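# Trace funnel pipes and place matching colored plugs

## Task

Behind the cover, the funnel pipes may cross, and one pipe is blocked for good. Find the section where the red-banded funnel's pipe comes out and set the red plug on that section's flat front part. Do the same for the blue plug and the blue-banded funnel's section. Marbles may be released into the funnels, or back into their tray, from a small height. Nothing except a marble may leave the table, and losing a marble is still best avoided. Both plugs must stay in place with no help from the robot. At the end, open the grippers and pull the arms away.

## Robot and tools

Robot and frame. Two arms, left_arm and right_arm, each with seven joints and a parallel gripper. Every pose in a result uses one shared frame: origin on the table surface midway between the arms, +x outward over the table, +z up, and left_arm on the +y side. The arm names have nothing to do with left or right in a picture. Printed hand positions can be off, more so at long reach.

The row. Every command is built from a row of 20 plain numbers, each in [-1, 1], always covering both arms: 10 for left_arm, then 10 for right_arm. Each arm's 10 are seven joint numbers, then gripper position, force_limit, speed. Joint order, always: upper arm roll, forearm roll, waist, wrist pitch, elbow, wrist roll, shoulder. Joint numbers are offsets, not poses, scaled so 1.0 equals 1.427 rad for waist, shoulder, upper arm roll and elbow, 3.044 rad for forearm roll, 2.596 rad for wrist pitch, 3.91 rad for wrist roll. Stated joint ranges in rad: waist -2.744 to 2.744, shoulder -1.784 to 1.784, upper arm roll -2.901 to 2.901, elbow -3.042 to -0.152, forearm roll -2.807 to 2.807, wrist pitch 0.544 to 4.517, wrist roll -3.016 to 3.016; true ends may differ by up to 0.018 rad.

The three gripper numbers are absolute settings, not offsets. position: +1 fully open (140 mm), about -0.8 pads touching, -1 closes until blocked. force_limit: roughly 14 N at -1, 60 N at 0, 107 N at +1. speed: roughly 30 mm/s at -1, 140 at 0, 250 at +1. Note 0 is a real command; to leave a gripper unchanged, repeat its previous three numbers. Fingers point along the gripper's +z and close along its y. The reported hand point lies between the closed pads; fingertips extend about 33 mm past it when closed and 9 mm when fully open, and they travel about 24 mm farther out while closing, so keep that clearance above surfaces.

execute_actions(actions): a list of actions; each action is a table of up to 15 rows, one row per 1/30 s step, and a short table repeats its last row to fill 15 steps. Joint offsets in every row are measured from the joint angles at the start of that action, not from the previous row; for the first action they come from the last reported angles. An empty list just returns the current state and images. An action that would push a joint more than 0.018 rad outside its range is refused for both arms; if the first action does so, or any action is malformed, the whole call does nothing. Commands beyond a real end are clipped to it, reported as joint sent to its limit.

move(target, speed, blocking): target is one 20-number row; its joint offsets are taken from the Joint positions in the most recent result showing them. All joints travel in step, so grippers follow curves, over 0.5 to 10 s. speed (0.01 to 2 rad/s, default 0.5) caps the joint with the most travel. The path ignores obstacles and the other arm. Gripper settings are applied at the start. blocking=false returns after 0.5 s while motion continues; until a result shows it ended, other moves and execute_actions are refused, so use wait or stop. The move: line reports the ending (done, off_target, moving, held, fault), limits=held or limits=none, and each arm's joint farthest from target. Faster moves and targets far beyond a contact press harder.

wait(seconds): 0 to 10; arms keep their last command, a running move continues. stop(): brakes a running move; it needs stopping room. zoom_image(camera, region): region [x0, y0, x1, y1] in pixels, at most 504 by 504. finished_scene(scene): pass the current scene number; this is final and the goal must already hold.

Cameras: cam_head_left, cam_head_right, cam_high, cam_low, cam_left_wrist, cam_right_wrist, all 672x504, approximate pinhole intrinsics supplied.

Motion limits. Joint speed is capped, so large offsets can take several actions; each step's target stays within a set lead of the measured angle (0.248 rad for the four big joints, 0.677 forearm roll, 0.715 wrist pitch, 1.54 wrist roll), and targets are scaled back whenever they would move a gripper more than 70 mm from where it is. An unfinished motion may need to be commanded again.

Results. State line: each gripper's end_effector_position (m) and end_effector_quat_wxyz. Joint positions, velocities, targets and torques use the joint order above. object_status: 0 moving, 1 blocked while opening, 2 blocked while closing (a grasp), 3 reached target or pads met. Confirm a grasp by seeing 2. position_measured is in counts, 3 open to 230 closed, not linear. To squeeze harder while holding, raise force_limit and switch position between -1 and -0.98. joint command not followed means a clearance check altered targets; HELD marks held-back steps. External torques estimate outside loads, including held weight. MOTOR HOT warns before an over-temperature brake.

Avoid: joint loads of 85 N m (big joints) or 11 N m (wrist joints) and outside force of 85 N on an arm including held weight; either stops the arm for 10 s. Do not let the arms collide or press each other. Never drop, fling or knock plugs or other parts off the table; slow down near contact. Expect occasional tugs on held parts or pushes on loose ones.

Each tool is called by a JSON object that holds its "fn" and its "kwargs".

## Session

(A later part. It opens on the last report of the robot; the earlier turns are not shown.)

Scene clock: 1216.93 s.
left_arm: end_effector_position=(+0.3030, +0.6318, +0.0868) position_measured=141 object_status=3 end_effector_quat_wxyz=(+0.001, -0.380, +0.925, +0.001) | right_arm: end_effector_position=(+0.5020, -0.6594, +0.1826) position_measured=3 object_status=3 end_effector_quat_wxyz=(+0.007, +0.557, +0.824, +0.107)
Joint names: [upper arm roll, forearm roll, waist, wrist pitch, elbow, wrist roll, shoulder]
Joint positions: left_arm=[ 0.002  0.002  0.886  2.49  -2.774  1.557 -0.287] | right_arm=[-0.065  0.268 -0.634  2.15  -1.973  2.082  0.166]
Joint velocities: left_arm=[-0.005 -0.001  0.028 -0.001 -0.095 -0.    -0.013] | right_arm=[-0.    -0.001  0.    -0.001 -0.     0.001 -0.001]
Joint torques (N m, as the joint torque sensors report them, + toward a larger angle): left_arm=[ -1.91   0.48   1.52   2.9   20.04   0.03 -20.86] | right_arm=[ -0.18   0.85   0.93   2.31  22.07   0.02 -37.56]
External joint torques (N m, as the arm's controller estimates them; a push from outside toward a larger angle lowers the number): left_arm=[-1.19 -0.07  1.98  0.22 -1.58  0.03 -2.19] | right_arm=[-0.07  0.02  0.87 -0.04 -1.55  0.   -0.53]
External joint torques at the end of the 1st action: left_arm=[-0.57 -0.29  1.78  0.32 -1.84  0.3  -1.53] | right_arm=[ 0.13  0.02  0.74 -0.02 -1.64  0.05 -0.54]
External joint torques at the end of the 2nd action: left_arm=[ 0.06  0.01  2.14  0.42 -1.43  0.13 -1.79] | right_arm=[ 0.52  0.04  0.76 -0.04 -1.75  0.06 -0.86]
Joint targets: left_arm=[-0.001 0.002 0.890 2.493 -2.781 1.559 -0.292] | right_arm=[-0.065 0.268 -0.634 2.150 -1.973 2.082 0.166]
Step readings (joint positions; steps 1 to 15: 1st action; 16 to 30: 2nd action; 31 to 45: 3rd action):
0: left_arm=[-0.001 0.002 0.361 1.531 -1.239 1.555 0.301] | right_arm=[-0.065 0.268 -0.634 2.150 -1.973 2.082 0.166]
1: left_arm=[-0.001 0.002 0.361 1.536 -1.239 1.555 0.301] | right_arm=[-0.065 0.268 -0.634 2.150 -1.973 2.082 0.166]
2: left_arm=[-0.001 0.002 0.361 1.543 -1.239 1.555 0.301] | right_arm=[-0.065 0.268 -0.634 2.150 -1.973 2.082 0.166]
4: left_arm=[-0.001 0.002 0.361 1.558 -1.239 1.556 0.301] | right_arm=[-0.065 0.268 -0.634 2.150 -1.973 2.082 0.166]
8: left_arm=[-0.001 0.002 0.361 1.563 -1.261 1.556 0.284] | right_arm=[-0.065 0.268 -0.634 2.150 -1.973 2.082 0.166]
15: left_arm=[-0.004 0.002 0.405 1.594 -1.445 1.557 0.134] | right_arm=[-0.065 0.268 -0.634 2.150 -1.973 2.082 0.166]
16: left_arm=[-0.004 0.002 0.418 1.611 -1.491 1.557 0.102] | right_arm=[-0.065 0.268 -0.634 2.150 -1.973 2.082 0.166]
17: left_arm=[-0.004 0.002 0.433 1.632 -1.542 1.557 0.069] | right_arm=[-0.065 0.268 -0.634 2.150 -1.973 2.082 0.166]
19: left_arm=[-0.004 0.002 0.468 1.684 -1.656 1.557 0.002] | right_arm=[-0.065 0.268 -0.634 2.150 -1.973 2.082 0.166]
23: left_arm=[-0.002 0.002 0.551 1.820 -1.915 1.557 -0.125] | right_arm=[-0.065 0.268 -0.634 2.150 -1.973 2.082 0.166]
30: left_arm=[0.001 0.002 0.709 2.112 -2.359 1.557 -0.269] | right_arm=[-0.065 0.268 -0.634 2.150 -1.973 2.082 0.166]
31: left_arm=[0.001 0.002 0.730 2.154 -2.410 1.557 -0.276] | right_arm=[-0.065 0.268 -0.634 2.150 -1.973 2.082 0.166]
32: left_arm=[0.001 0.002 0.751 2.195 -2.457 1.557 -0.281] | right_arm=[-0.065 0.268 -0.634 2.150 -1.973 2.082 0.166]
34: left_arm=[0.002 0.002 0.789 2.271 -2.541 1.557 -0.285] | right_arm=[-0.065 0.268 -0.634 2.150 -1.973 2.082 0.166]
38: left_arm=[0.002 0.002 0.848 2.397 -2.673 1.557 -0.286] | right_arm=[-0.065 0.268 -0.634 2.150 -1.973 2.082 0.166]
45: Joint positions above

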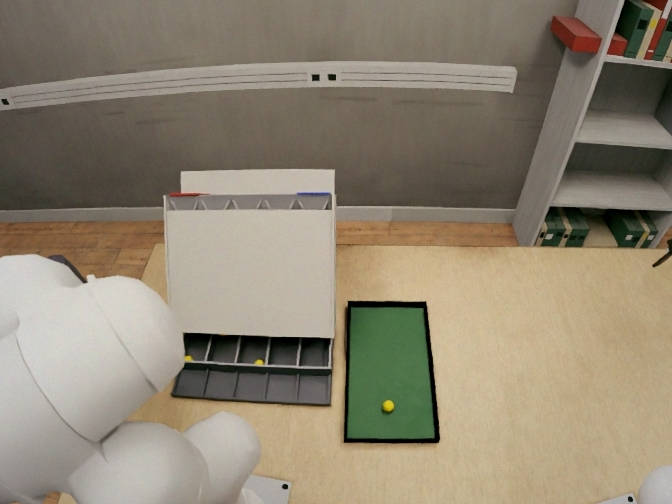

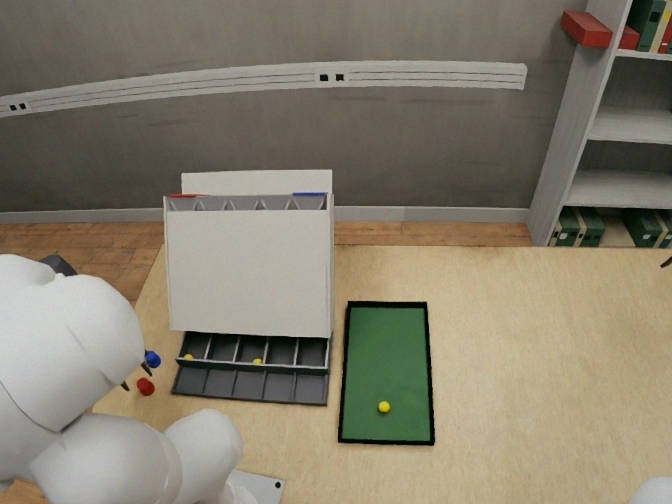

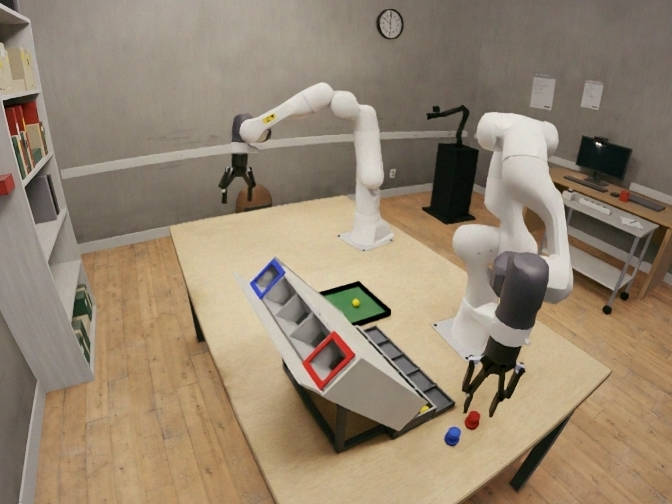

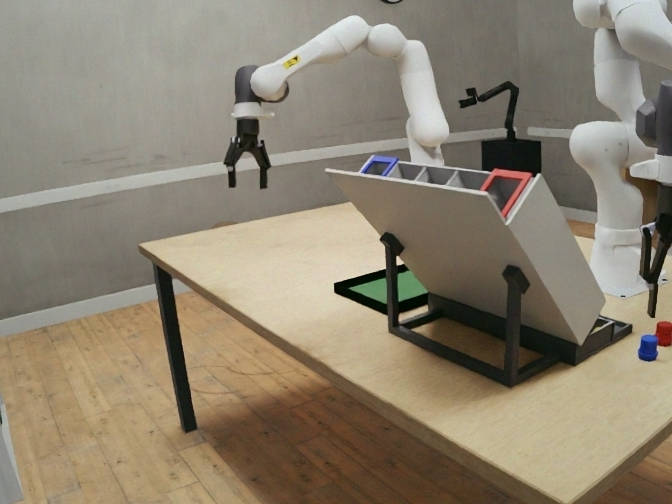

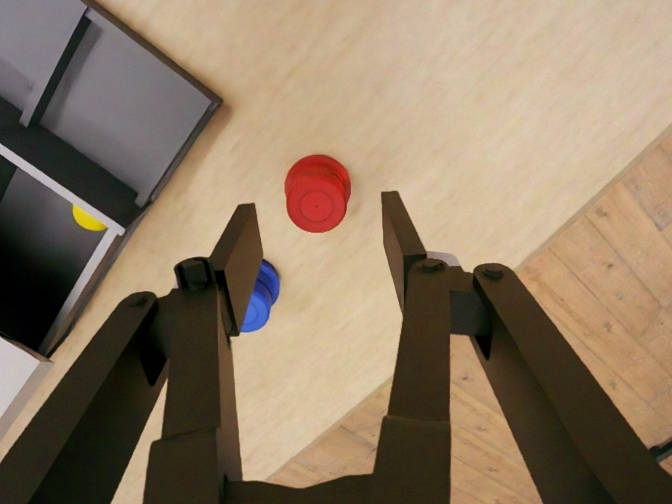

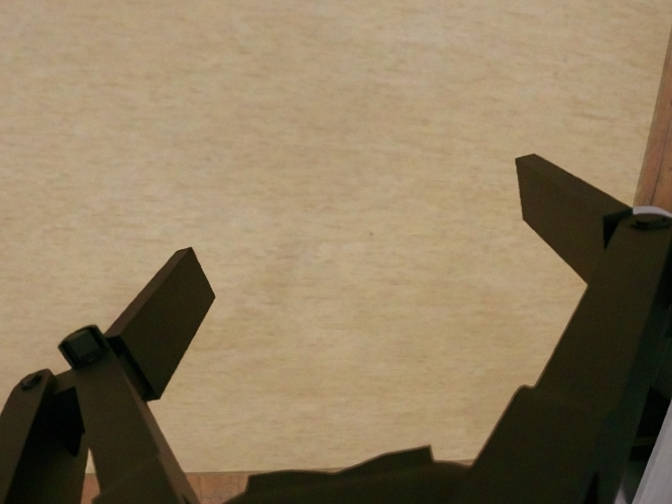

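{"fn": "execute_actions", "kwargs": {"actions": []}}

{"fn": "zoom_image", "kwargs": {"camera": "cam_head_right", "region": [130, 320, 340, 410]}}

{"fn": "zoom_image", "kwargs": {"camera": "cam_left_wrist", "region": [200, 130, 440, 350]}}

Scene clock: 1219.27 s.
left_arm: end_effector_position=(+0.3015, +0.6308, +0.0860) position_measured=141 object_status=3 end_effector_quat_wxyz=(+0.001, -0.380, +0.925, +0.001) | right_arm: end_effector_position=(+0.5020, -0.6594, +0.1826) position_measured=3 object_status=3 end_effector_quat_wxyz=(+0.007, +0.557, +0.824, +0.107)
Joint names: [upper arm roll, forearm roll, waist, wrist pitch, elbow, wrist roll, shoulder]
Joint positions: left_arm=[ 0.001  0.002  0.888  2.491 -2.779  1.557 -0.29 ] | right_arm=[-0.065  0.268 -0.634  2.15  -1.973  2.082  0.166]
Joint velocities: left_arm=[-0.001  0.001  0.002  0.     0.001 -0.001 -0.001] | right_arm=[ 0.001  0.    -0.001  0.001 -0.001 -0.003  0.001]
Joint torques (N m, as the joint torque sensors report them, + toward a larger angle): left_arm=[ -1.58   0.41   1.98   2.66  18.56   0.13 -19.03] | right_arm=[  0.     0.84   0.77   2.28  22.22   0.03 -37.7 ]
External joint torques (N m, as the arm's controller estimates them; a push from outside toward a larger angle lowers the number): left_arm=[-1.32 -0.08  1.96  0.23 -1.47  0.13 -1.38] | right_arm=[ 0.15  0.    0.75 -0.07 -1.35  0.02 -0.77]
Joint targets: left_arm=[-0.001 0.002 0.890 2.493 -2.781 1.559 -0.292] | right_arm=[-0.065 0.268 -0.634 2.150 -1.973 2.082 0.166]

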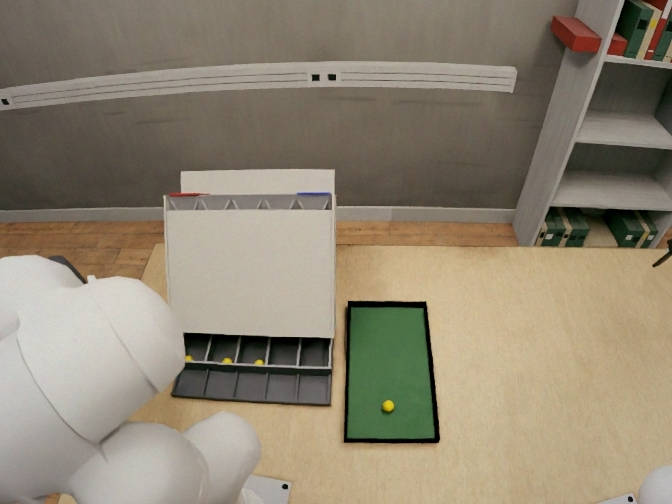

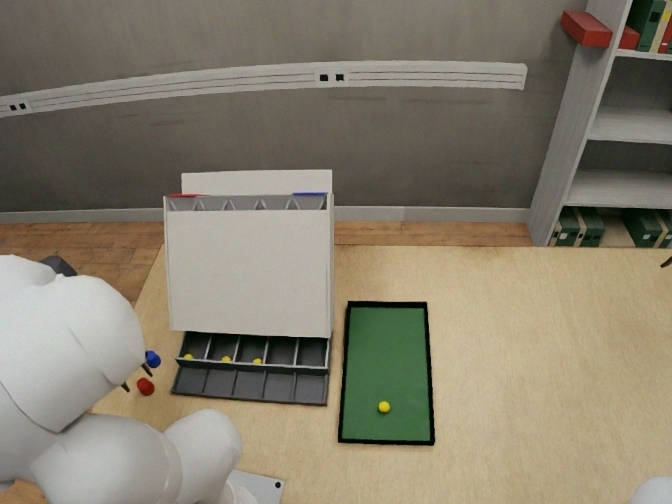

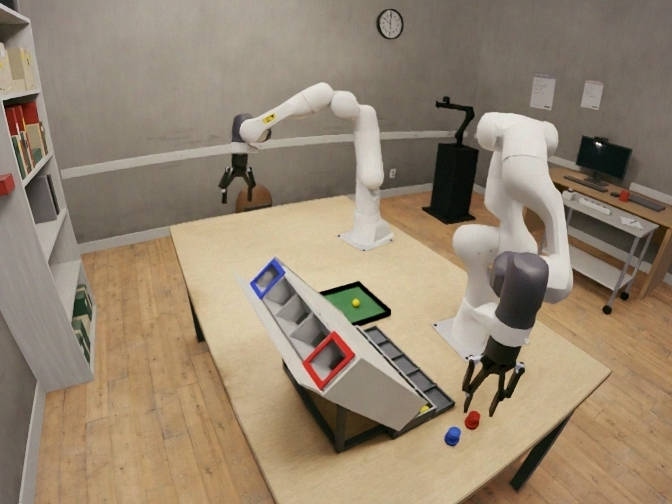

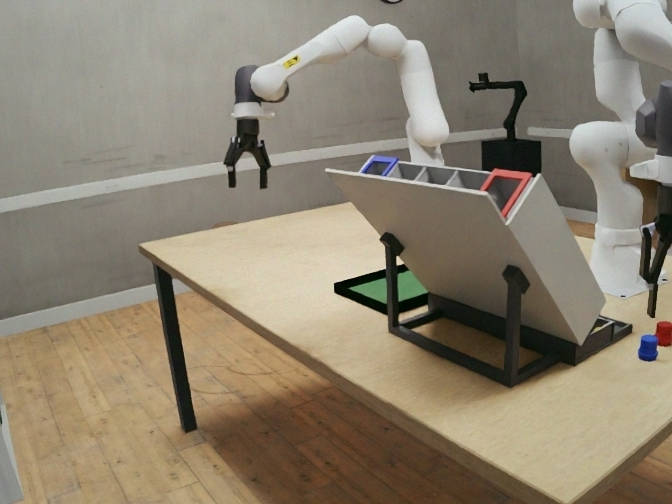

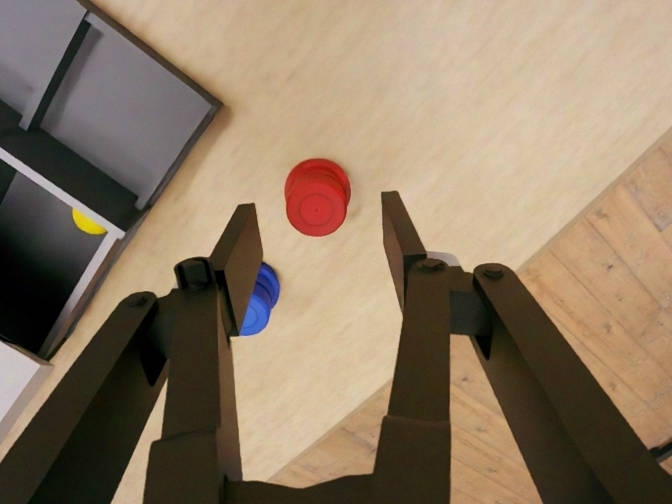

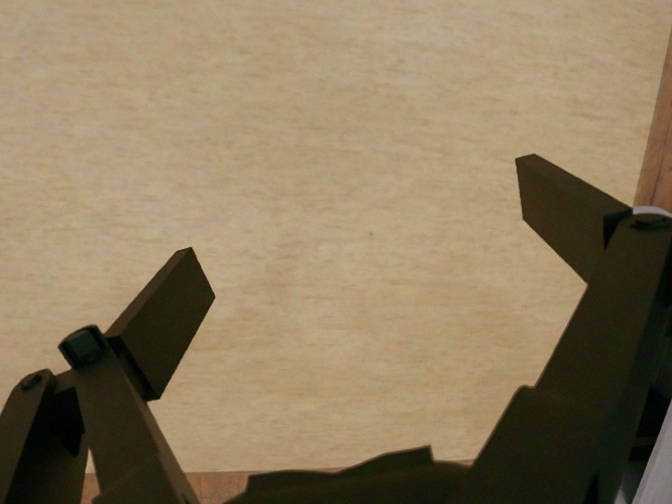

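Region (130, 320, 340, 410) of cam_head_right's 672x504 image, scaled by 2.400, with more detail than that image has; it fills the top 216 rows of this view, and the rest is white.

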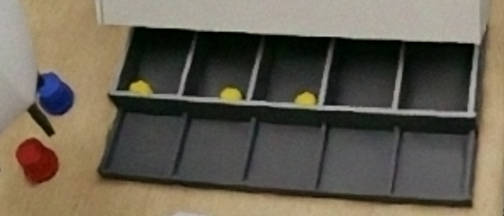

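Region (200, 130, 440, 350) of cam_left_wrist's 672x504 image, scaled by 2.100, with more detail than that image has; it fills the top 462 rows of this view, and the rest is white.

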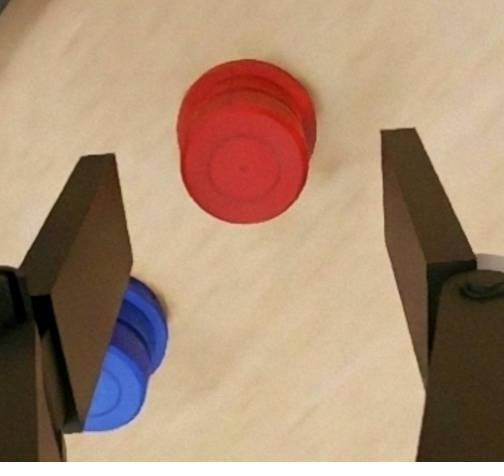

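{"fn": "execute_actions", "kwargs": {"actions": [[[-0.001,0,-0.0008,0,-0.00081,0.0005,0.00274,-0.22,0,0,0,0,0,0,0,0,0,1,0,0],[-0.001,0,-0.0026,0,-0.00312,0.0005,0.01056,-0.22,0,0,0,0,0,0,0,0,0,1,0,0],[-0.001,0,-0.0045,0.0108,-0.00657,0.0005,0.02226,-0.22,0,0,0,0,0,0,0,0,0,1,0,0],[-0.001,0,-0.00526,0.03264,-0.01065,0.0005,0.03606,-0.22,0,0,0,0,0,0,0,0,0,1,0,0],[-0.001,0,-0.00526,0.0533,-0.01473,0.0005,0.04985,-0.22,0,0,0,0,0,0,0,0,0,1,0,0],[-0.001,0,-0.00526,0.06963,-0.01818,0.0005,0.06155,-0.22,0,0,0,0,0,0,0,0,0,1,0,0],[-0.001,0,-0.00526,0.07913,-0.02049,0.0005,0.06937,-0.22,0,0,0,0,0,0,0,0,0,1,0,0],[-0.001,0,-0.00526,0.08038,-0.0213,0.0005,0.07211,-0.22,0,0,0,0,0,0,0,0,0,1,0,0],[-0.001,0,-0.00526,0.07317,-0.0213,0.0005,0.07211,-1,0,-0.4,0,0,0,0,0,0,0,1,0,0],[-0.001,0,-0.00526,0.0586,-0.0213,0.0005,0.07211,-1,0,-0.4,0,0,0,0,0,0,0,1,0,0],[-0.001,0,-0.00526,0.04969,-0.0213,0.0005,0.07211,-1,0,-0.4,0,0,0,0,0,0,0,1,0,0]]]}}

Scene clock: 1259.50 s.
left_arm: end_effector_position=(+0.3011, +0.6276, +0.0492) position_measured=187 object_status=0 end_effector_quat_wxyz=(+0.001, -0.378, +0.926, +0.001) | right_arm: end_effector_position=(+0.5020, -0.6594, +0.1826) position_measured=3 object_status=3 end_effector_quat_wxyz=(+0.007, +0.557, +0.824, +0.107)
Joint names: [upper arm roll, forearm roll, waist, wrist pitch, elbow, wrist roll, shoulder]
Joint positions: left_arm=[ 0.     0.002  0.883  2.62  -2.808  1.557 -0.19 ] | right_arm=[-0.065  0.268 -0.634  2.15  -1.973  2.082  0.166]
Joint velocities: left_arm=[-0.     0.    -0.     0.001 -0.    -0.    -0.011] | right_arm=[-0.001  0.001 -0.    -0.    -0.001 -0.     0.   ]
Joint torques (N m, as the joint torque sensors report them, + toward a larger angle): left_arm=[ -2.01   0.4   -1.12   2.44  17.19   0.18 -16.89] | right_arm=[ -0.17   0.82   0.68   2.35  21.83   0.05 -37.55]
External joint torques (N m, as the arm's controller estimates them; a push from outside toward a larger angle lowers the number): left_arm=[-1.82 -0.01 -1.1   0.01 -0.93  0.18  2.31] | right_arm=[ 0.03 -0.01  0.72  0.02 -1.66  0.04 -0.69]
Joint targets: left_arm=[-0.001 0.002 0.880 2.620 -2.809 1.559 -0.187] | right_arm=[-0.065 0.268 -0.634 2.150 -1.973 2.082 0.166]
Step readings (joint positions):
0: left_arm=[0.001 0.002 0.888 2.491 -2.779 1.557 -0.290] | right_arm=[-0.065 0.268 -0.634 2.150 -1.973 2.082 0.166]
1: left_arm=[0.001 0.002 0.888 2.491 -2.779 1.557 -0.290] | right_arm=[-0.065 0.268 -0.634 2.150 -1.973 2.082 0.166]
2: left_arm=[0.001 0.002 0.887 2.491 -2.779 1.557 -0.288] | right_arm=[-0.065 0.268 -0.634 2.150 -1.973 2.082 0.166]
4: left_arm=[0.001 0.002 0.885 2.509 -2.782 1.557 -0.272] | right_arm=[-0.065 0.268 -0.634 2.150 -1.973 2.082 0.166]
8: left_arm=[0.000 0.002 0.883 2.599 -2.800 1.557 -0.212] | right_arm=[-0.065 0.268 -0.634 2.150 -1.973 2.082 0.166]
15: Joint positions above

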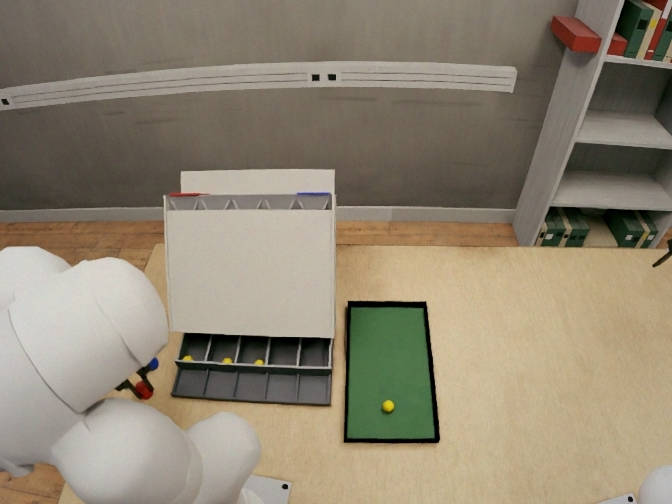

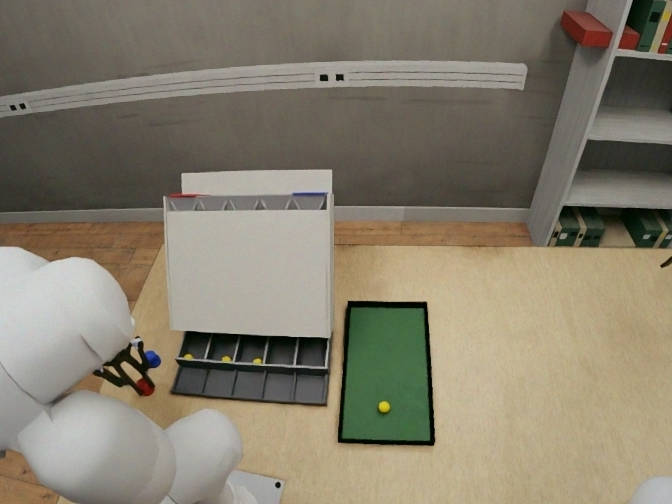

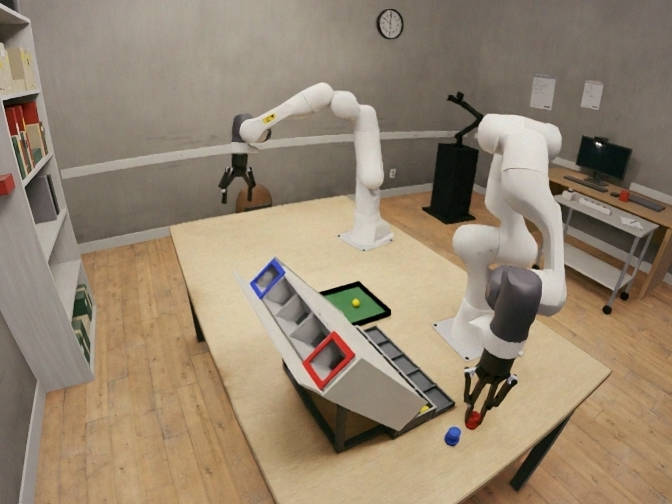

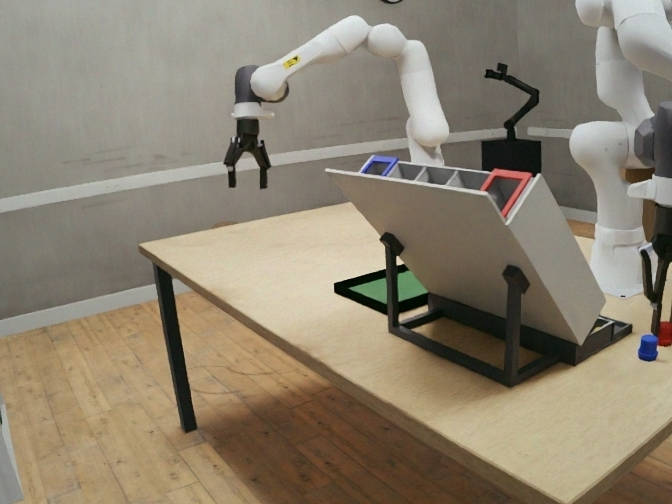

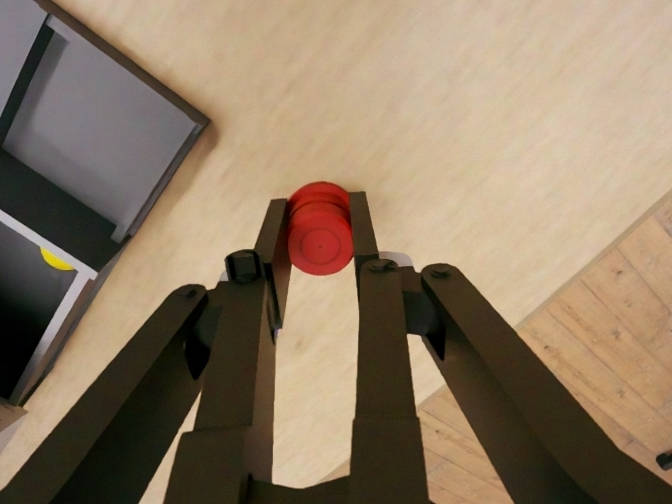

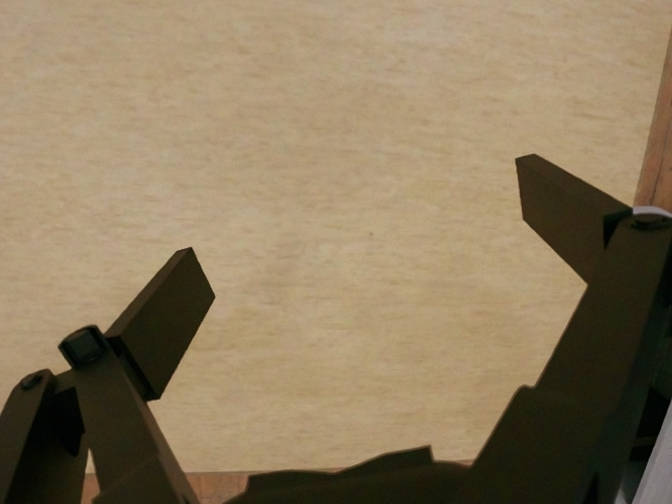

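{"fn": "execute_actions", "kwargs": {"actions": []}}

Scene clock: 1261.57 s.
left_arm: end_effector_position=(+0.3011, +0.6276, +0.0492) position_measured=191 object_status=2 end_effector_quat_wxyz=(+0.001, -0.378, +0.926, +0.001) | right_arm: end_effector_position=(+0.5020, -0.6594, +0.1826) position_measured=3 object_status=3 end_effector_quat_wxyz=(+0.007, +0.557, +0.824, +0.107)
Joint names: [upper arm roll, forearm roll, waist, wrist pitch, elbow, wrist roll, shoulder]
Joint positions: left_arm=[ 0.     0.002  0.883  2.62  -2.808  1.557 -0.19 ] | right_arm=[-0.065  0.268 -0.634  2.15  -1.973  2.082  0.166]
Joint velocities: left_arm=[-0.001 -0.001 -0.     0.    -0.001 -0.001 -0.   ] | right_arm=[-0.    -0.     0.     0.     0.001 -0.     0.001]
Joint torques (N m, as the joint torque sensors report them, + toward a larger angle): left_arm=[ -1.09   0.39  -0.96   2.39  17.33   0.02 -17.92] | right_arm=[ -0.43   0.82   0.52   2.33  21.7    0.08 -37.77]
External joint torques (N m, as the arm's controller estimates them; a push from outside toward a larger angle lowers the number): left_arm=[-0.92 -0.02 -0.97 -0.02 -0.72  0.02  1.29] | right_arm=[-0.3  -0.01  0.48  0.   -1.79  0.07 -0.99]
Joint targets: left_arm=[-0.001 0.002 0.880 2.620 -2.809 1.559 -0.187] | right_arm=[-0.065 0.268 -0.634 2.150 -1.973 2.082 0.166]

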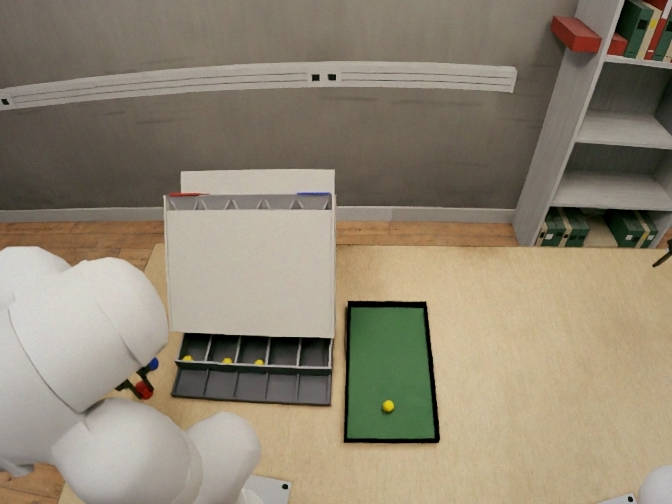

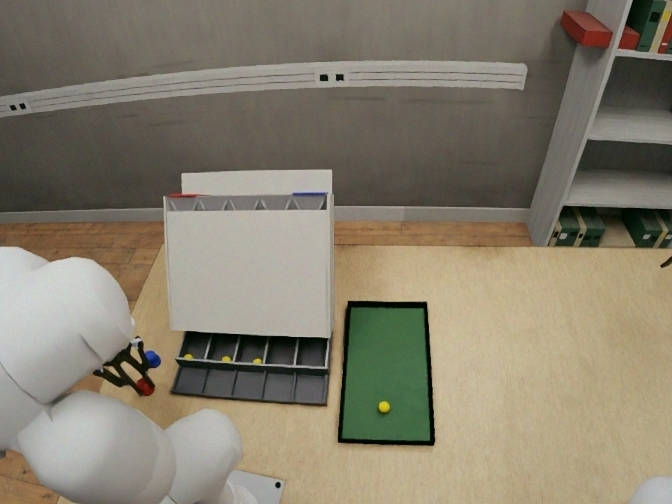

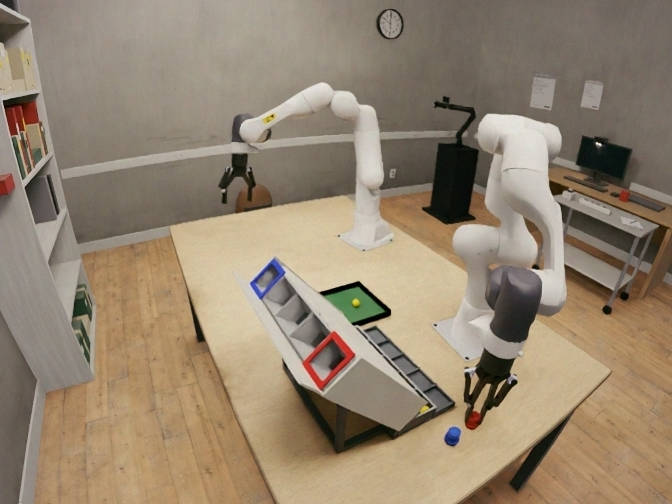

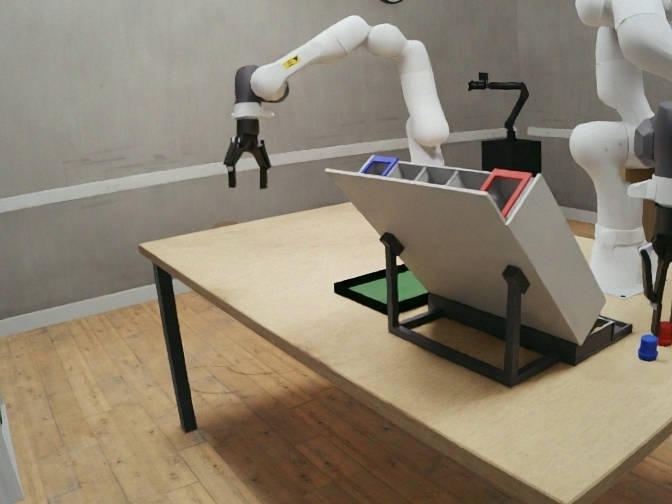

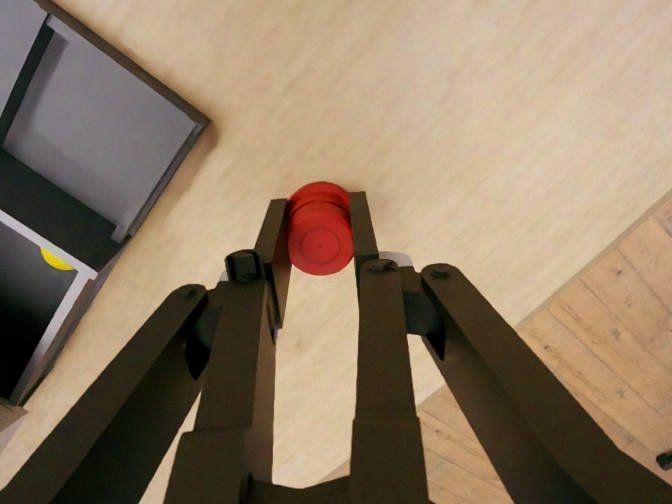

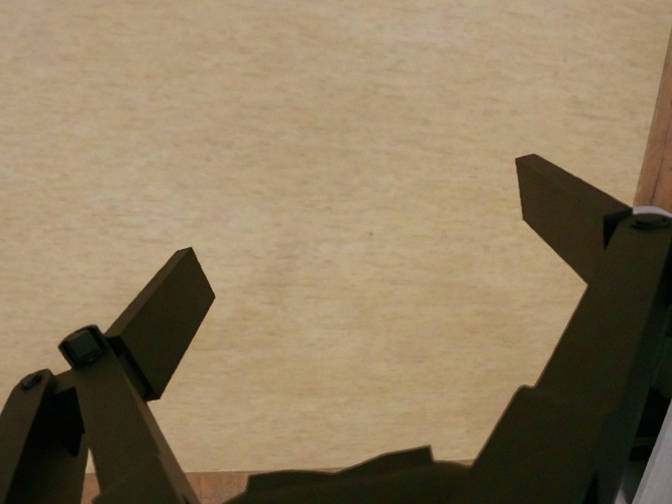

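{"fn": "execute_actions", "kwargs": {"actions": [[[0,0,0,0,0.00029,0,-0.00157,-1,0,-0.4,0,0,0,0,0,0,0,1,0,0],[0,0,0,0,0.00116,0,-0.00612,-1,0,-0.4,0,0,0,0,0,0,0,1,0,0],[0,0,-0.00203,-0.00596,0.0025,0,-0.01322,-1,0,-0.4,0,0,0,0,0,0,0,1,0,0],[0,0,-0.0081,-0.01836,0.00317,0,-0.02335,-1,0,-0.4,0,0,0,0,0,0,0,1,0,0],[0,0,-0.01806,-0.03104,0.00203,0,-0.03682,-1,0,-0.4,0,0,0,0,0,0,0,1,0,0],[0,0,-0.03168,-0.04333,-0.00104,0,-0.05254,-1,0,-0.4,0,0,0,0,0,0,0,1,0,0],[0,0,-0.04866,-0.0542,-0.00605,0,-0.06938,-1,0,-0.4,0,0,0,0,0,0,0,1,0,0],[0,0,-0.06864,-0.06214,-0.01296,0,-0.08619,-1,0,-0.4,0,0,0,0,0,0,0,1,0,0],[0,0,-0.09115,-0.06654,-0.02167,0,-0.10203,-1,0,-0.4,0,0,0,0,0,0,0,1,0,0],[0,0,-0.1157,-0.06701,-0.03196,0,-0.11606,-1,0,-0.4,0,0,0,0,0,0,0,1,0,0],[0,0,-0.14174,-0.06363,-0.04324,0,-0.12936,-1,0,-0.4,0,0,0,0,0,0,0,1,0,0],[0,0,-0.16868,-0.0568,-0.05487,0,-0.14306,-1,0,-0.4,0,0,0,0,0,0,0,1,0,0],[0,0,-0.19593,-0.05332,-0.0665,0,-0.15677,-1,0,-0.4,0,0,0,0,0,0,0,1,0,0],[0,0,-0.22287,-0.05462,-0.07779,0,-0.17006,-1,0,-0.4,0,0,0,0,0,0,0,1,0,0],[0,0,-0.24891,-0.05576,-0.08837,0,-0.18254,-1,0,-0.4,0,0,0,0,0,0,0,1,0,0]],[[0,0,-0.08434,-0.00662,-0.03317,0,-0.04252,-1,0,-0.4,0,0,0,0,0,0,0,1,0,0],[0,0,-0.10685,-0.00735,-0.04143,0,-0.05224,-1,0,-0.4,0,0,0,0,0,0,0,1,0,0],[0,0,-0.12683,-0.0078,-0.04843,0,-0.05863,-1,0,-0.4,0,0,0,0,0,0,0,1,0,0],[0,0,-0.14381,-0.00801,-0.05424,0,-0.06008,-1,0,-0.4,0,0,0,0,0,0,0,1,0,0],[0,0,-0.15743,-0.00229,-0.05863,0,-0.05683,-1,0,-0.4,0,0,0,0,0,0,0,1,0,0],[0,0,-0.16739,0.00984,-0.06136,0,-0.04946,-1,0,-0.4,0,0,0,0,0,0,0,1,0,0],[0,0,-0.174,0.02249,-0.06327,0,-0.03995,-1,0,-0.4,0,0,0,0,0,0,0,1,0,0],[0,0,-0.1767,0.03447,-0.06518,0,-0.03044,-1,0,-0.4,0,0,0,0,0,0,0,1,0,0],[0,0,-0.1767,0.04412,-0.06689,0,-0.02187,-1,0,-0.4,0,0,0,0,0,0,0,1,0,0],[0,0,-0.1767,0.0504,-0.06826,0,-0.0143,-1,0,-0.4,0,0,0,0,0,0,0,1,0,0],[0,0,-0.1767,0.05315,-0.06914,0,-0.0096,-1,0,-0.4,0,0,0,0,0,0,0,1,0,0],[0,0,-0.1767,0.05214,-0.07,0,-0.0078,-1,0,-0.4,0,0,0,0,0,0,0,1,0,0],[0,0,-0.1767,0.04744,-0.07,0,-0.0078,-1,0,-0.4,0,0,0,0,0,0,0,1,0,0],[0,0,-0.1767,0.03954,-0.07,0,-0.0078,-1,0,-0.4,0,0,0,0,0,0,0,1,0,0],[0,0,-0.1767,0.03486,-0.07,0,-0.0078,-1,0,-0.4,0,0,0,0,0,0,0,1,0,0]]]}}

{"fn": "execute_actions", "kwargs": {"actions": []}}

Scene clock: 1357.93 s.
left_arm: end_effector_position=(+0.3362, +0.4442, +0.0593) position_measured=191 object_status=2 end_effector_quat_wxyz=(+0.006, -0.126, +0.992, +0.001) | right_arm: end_effector_position=(+0.5020, -0.6594, +0.1826) position_measured=3 object_status=3 end_effector_quat_wxyz=(+0.007, +0.557, +0.824, +0.107)
Joint names: [upper arm roll, forearm roll, waist, wrist pitch, elbow, wrist roll, shoulder]
Joint positions: left_arm=[-0.001  0.002  0.361  2.581 -2.993  1.557 -0.424] | right_arm=[-0.065  0.268 -0.634  2.15  -1.973  2.082  0.166]
Joint velocities: left_arm=[ 0.006 -0.001 -0.014 -0.002 -0.017  0.001  0.048] | right_arm=[-0.001 -0.    -0.    -0.    -0.     0.001  0.002]
Joint torques (N m, as the joint torque sensors report them, + toward a larger angle): left_arm=[ -0.38   0.45  -1.47   2.47  16.78  -0.03 -11.71] | right_arm=[ -0.37   0.85   0.75   2.33  22.01   0.04 -37.69]
External joint torques (N m, as the arm's controller estimates them; a push from outside toward a larger angle lowers the number): left_arm=[-0.11  0.02 -1.6  -0.01 -2.67 -0.03  0.89] | right_arm=[-0.2   0.02  0.75 -0.01 -1.45  0.03 -0.95]
External joint torques at the end of the 1st action: left_arm=[-0.8   0.   -1.21 -0.29 -0.5  -0.11 -1.66] | right_arm=[ 0.1  -0.02  0.95 -0.08 -1.89  0.04 -0.64]
Joint targets: left_arm=[0.001 0.002 0.357 2.582 -2.996 1.557 -0.419] | right_arm=[-0.065 0.268 -0.634 2.150 -1.973 2.082 0.166]
Step readings (joint positions; steps 1 to 15: 1st action; 16 to 30: 2nd action):
0: left_arm=[0.000 0.002 0.883 2.620 -2.808 1.557 -0.190] | right_arm=[-0.065 0.268 -0.634 2.150 -1.973 2.082 0.166]
1: left_arm=[0.000 0.002 0.883 2.620 -2.808 1.557 -0.190] | right_arm=[-0.065 0.268 -0.634 2.150 -1.973 2.082 0.166]
2: left_arm=[0.000 0.002 0.883 2.620 -2.808 1.557 -0.191] | right_arm=[-0.065 0.268 -0.634 2.150 -1.973 2.082 0.166]
4: left_arm=[0.001 0.002 0.881 2.610 -2.808 1.557 -0.200] | right_arm=[-0.065 0.268 -0.634 2.150 -1.973 2.082 0.166]
8: left_arm=[0.003 0.002 0.833 2.547 -2.813 1.557 -0.263] | right_arm=[-0.065 0.268 -0.634 2.150 -1.973 2.082 0.166]
15: left_arm=[0.001 0.002 0.609 2.492 -2.896 1.557 -0.408] | right_arm=[-0.065 0.268 -0.634 2.150 -1.973 2.082 0.166]
16: left_arm=[0.000 0.002 0.572 2.489 -2.911 1.557 -0.427] | right_arm=[-0.065 0.268 -0.634 2.150 -1.973 2.082 0.166]
17: left_arm=[-0.000 0.002 0.535 2.486 -2.924 1.557 -0.444] | right_arm=[-0.065 0.268 -0.634 2.150 -1.973 2.082 0.166]
19: left_arm=[-0.001 0.002 0.470 2.482 -2.947 1.557 -0.472] | right_arm=[-0.065 0.268 -0.634 2.150 -1.973 2.082 0.166]
23: left_arm=[-0.002 0.002 0.385 2.511 -2.976 1.557 -0.472] | right_arm=[-0.065 0.268 -0.634 2.150 -1.973 2.082 0.166]
30: Joint positions above

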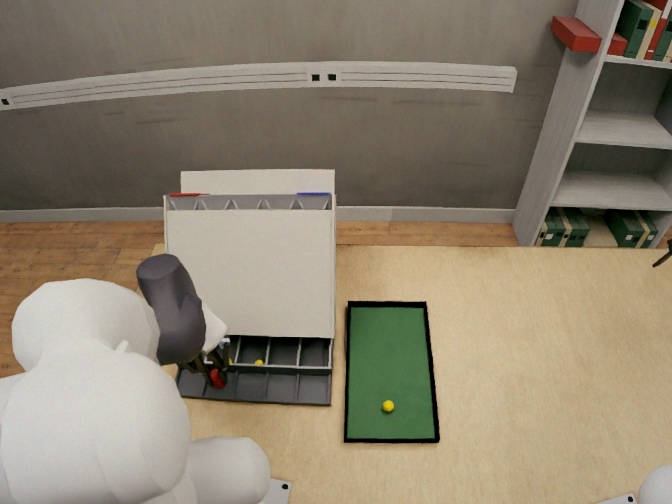

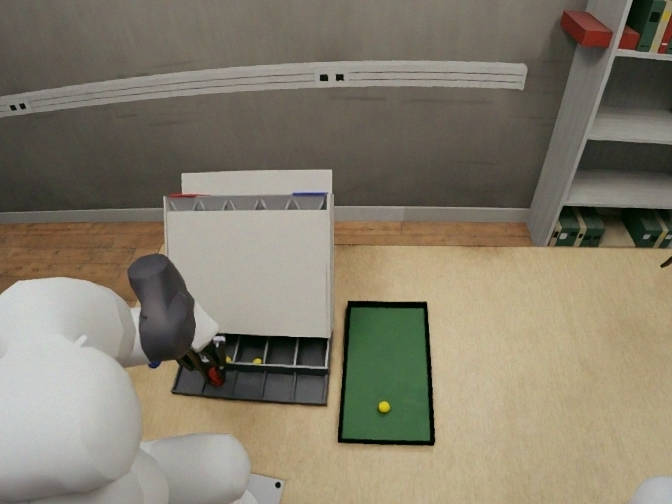

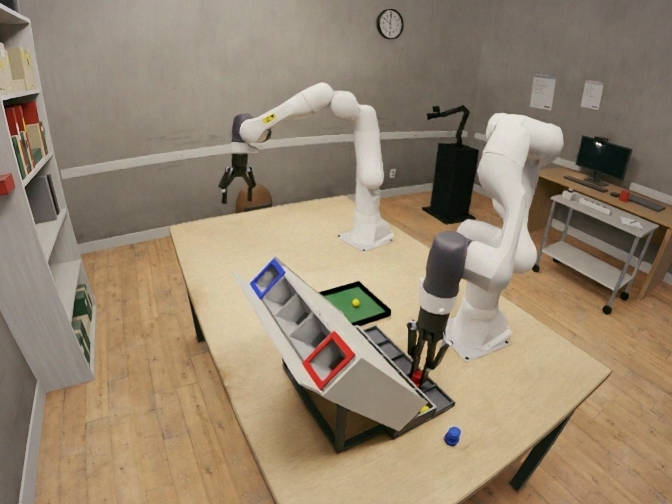

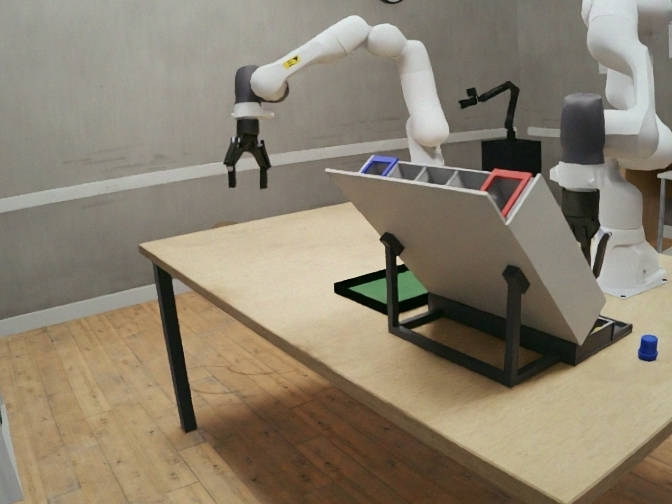

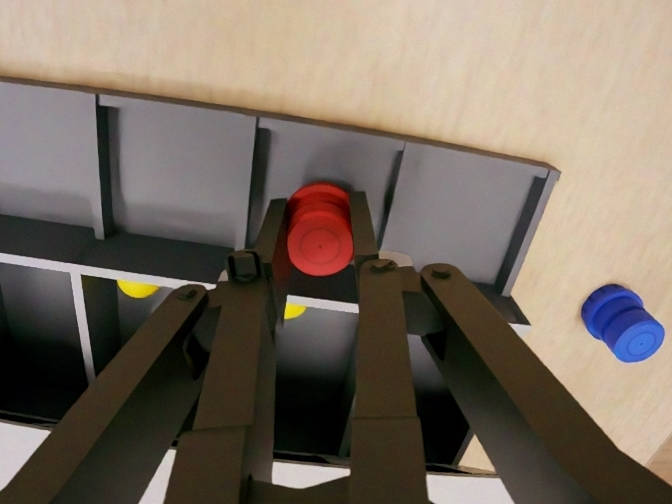

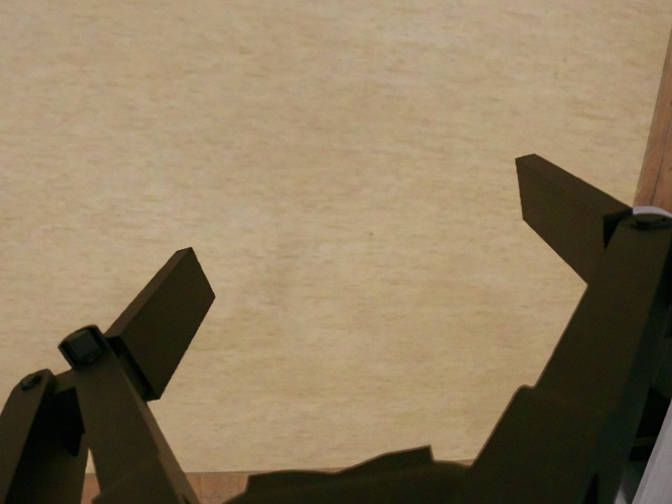

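Scene clock: 1357.93 s.
left_arm: end_effector_position=(+0.3362, +0.4442, +0.0593) position_measured=191 object_status=2 end_effector_quat_wxyz=(+0.006, -0.126, +0.992, +0.001) | right_arm: end_effector_position=(+0.5020, -0.6594, +0.1826) position_measured=3 object_status=3 end_effector_quat_wxyz=(+0.007, +0.557, +0.824, +0.107)
Joint names: [upper arm roll, forearm roll, waist, wrist pitch, elbow, wrist roll, shoulder]
Joint positions: left_arm=[-0.001  0.002  0.361  2.581 -2.993  1.557 -0.424] | right_arm=[-0.065  0.268 -0.634  2.15  -1.973  2.082  0.166]
Joint velocities: left_arm=[ 0.006 -0.001 -0.014 -0.002 -0.017  0.001  0.048] | right_arm=[-0.001 -0.    -0.    -0.    -0.     0.001  0.002]
Joint torques (N m, as the joint torque sensors report them, + toward a larger angle): left_arm=[ -0.38   0.45  -1.47   2.47  16.78  -0.03 -11.71] | right_arm=[ -0.37   0.85   0.75   2.33  22.01   0.04 -37.69]
External joint torques (N m, as the arm's controller estimates them; a push from outside toward a larger angle lowers the number): left_arm=[-0.11  0.02 -1.6  -0.01 -2.67 -0.03  0.89] | right_arm=[-0.2   0.02  0.75 -0.01 -1.45  0.03 -0.95]
Joint targets: left_arm=[0.001 0.002 0.357 2.582 -2.996 1.557 -0.419] | right_arm=[-0.065 0.268 -0.634 2.150 -1.973 2.082 0.166]

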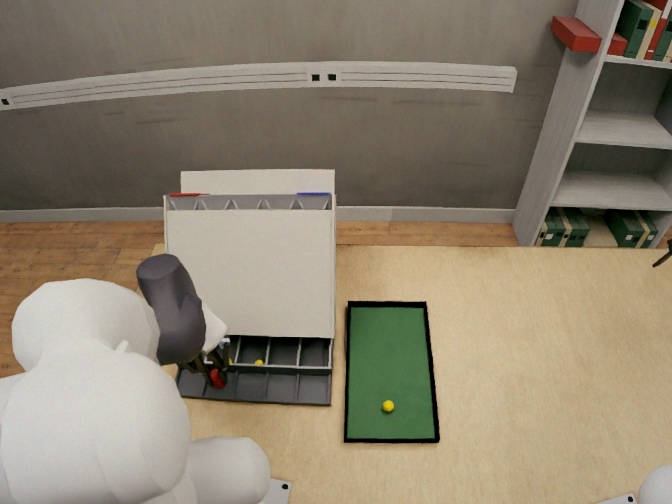

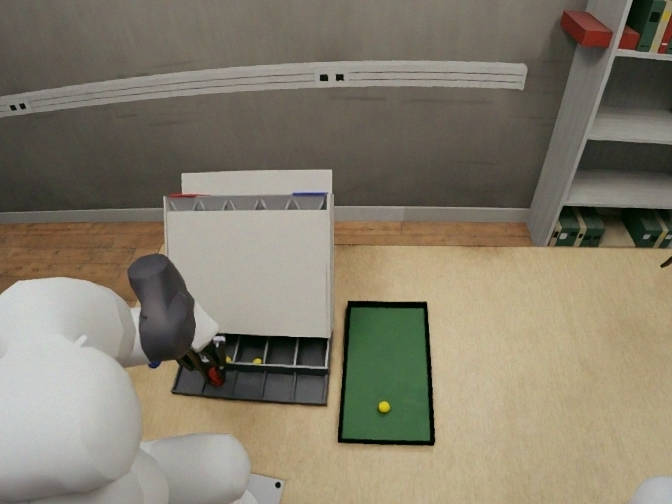

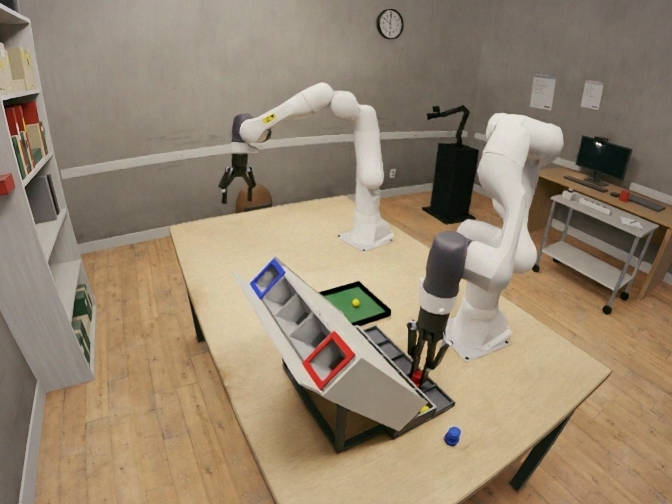

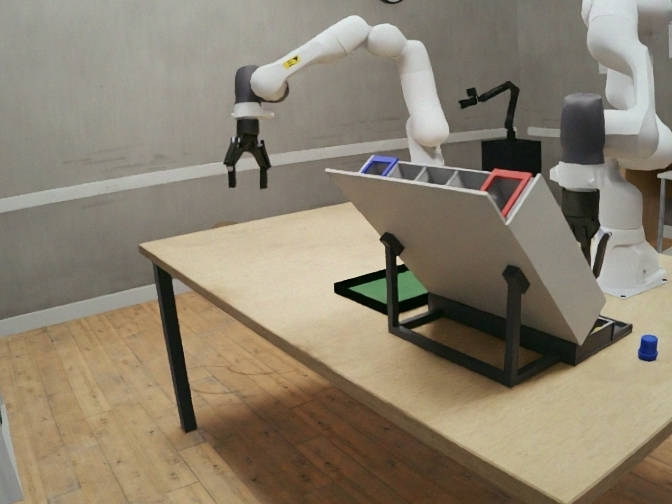

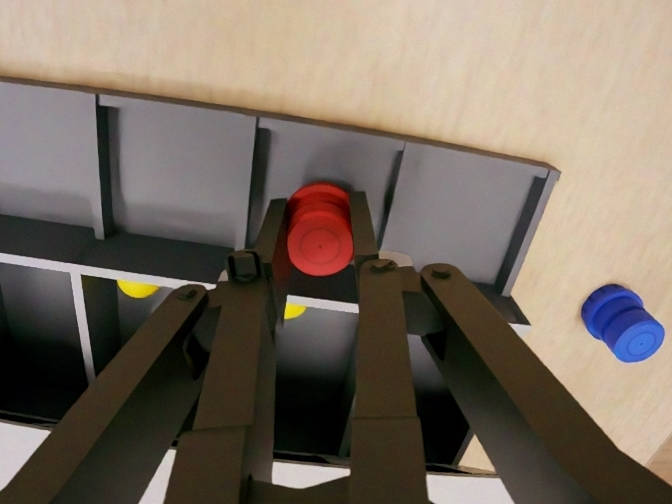

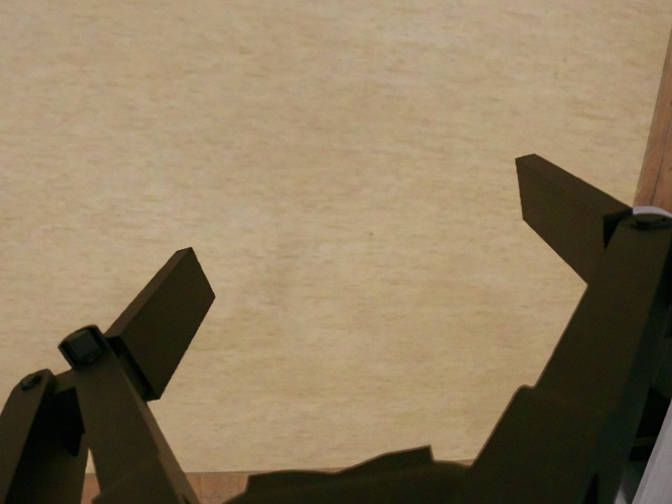

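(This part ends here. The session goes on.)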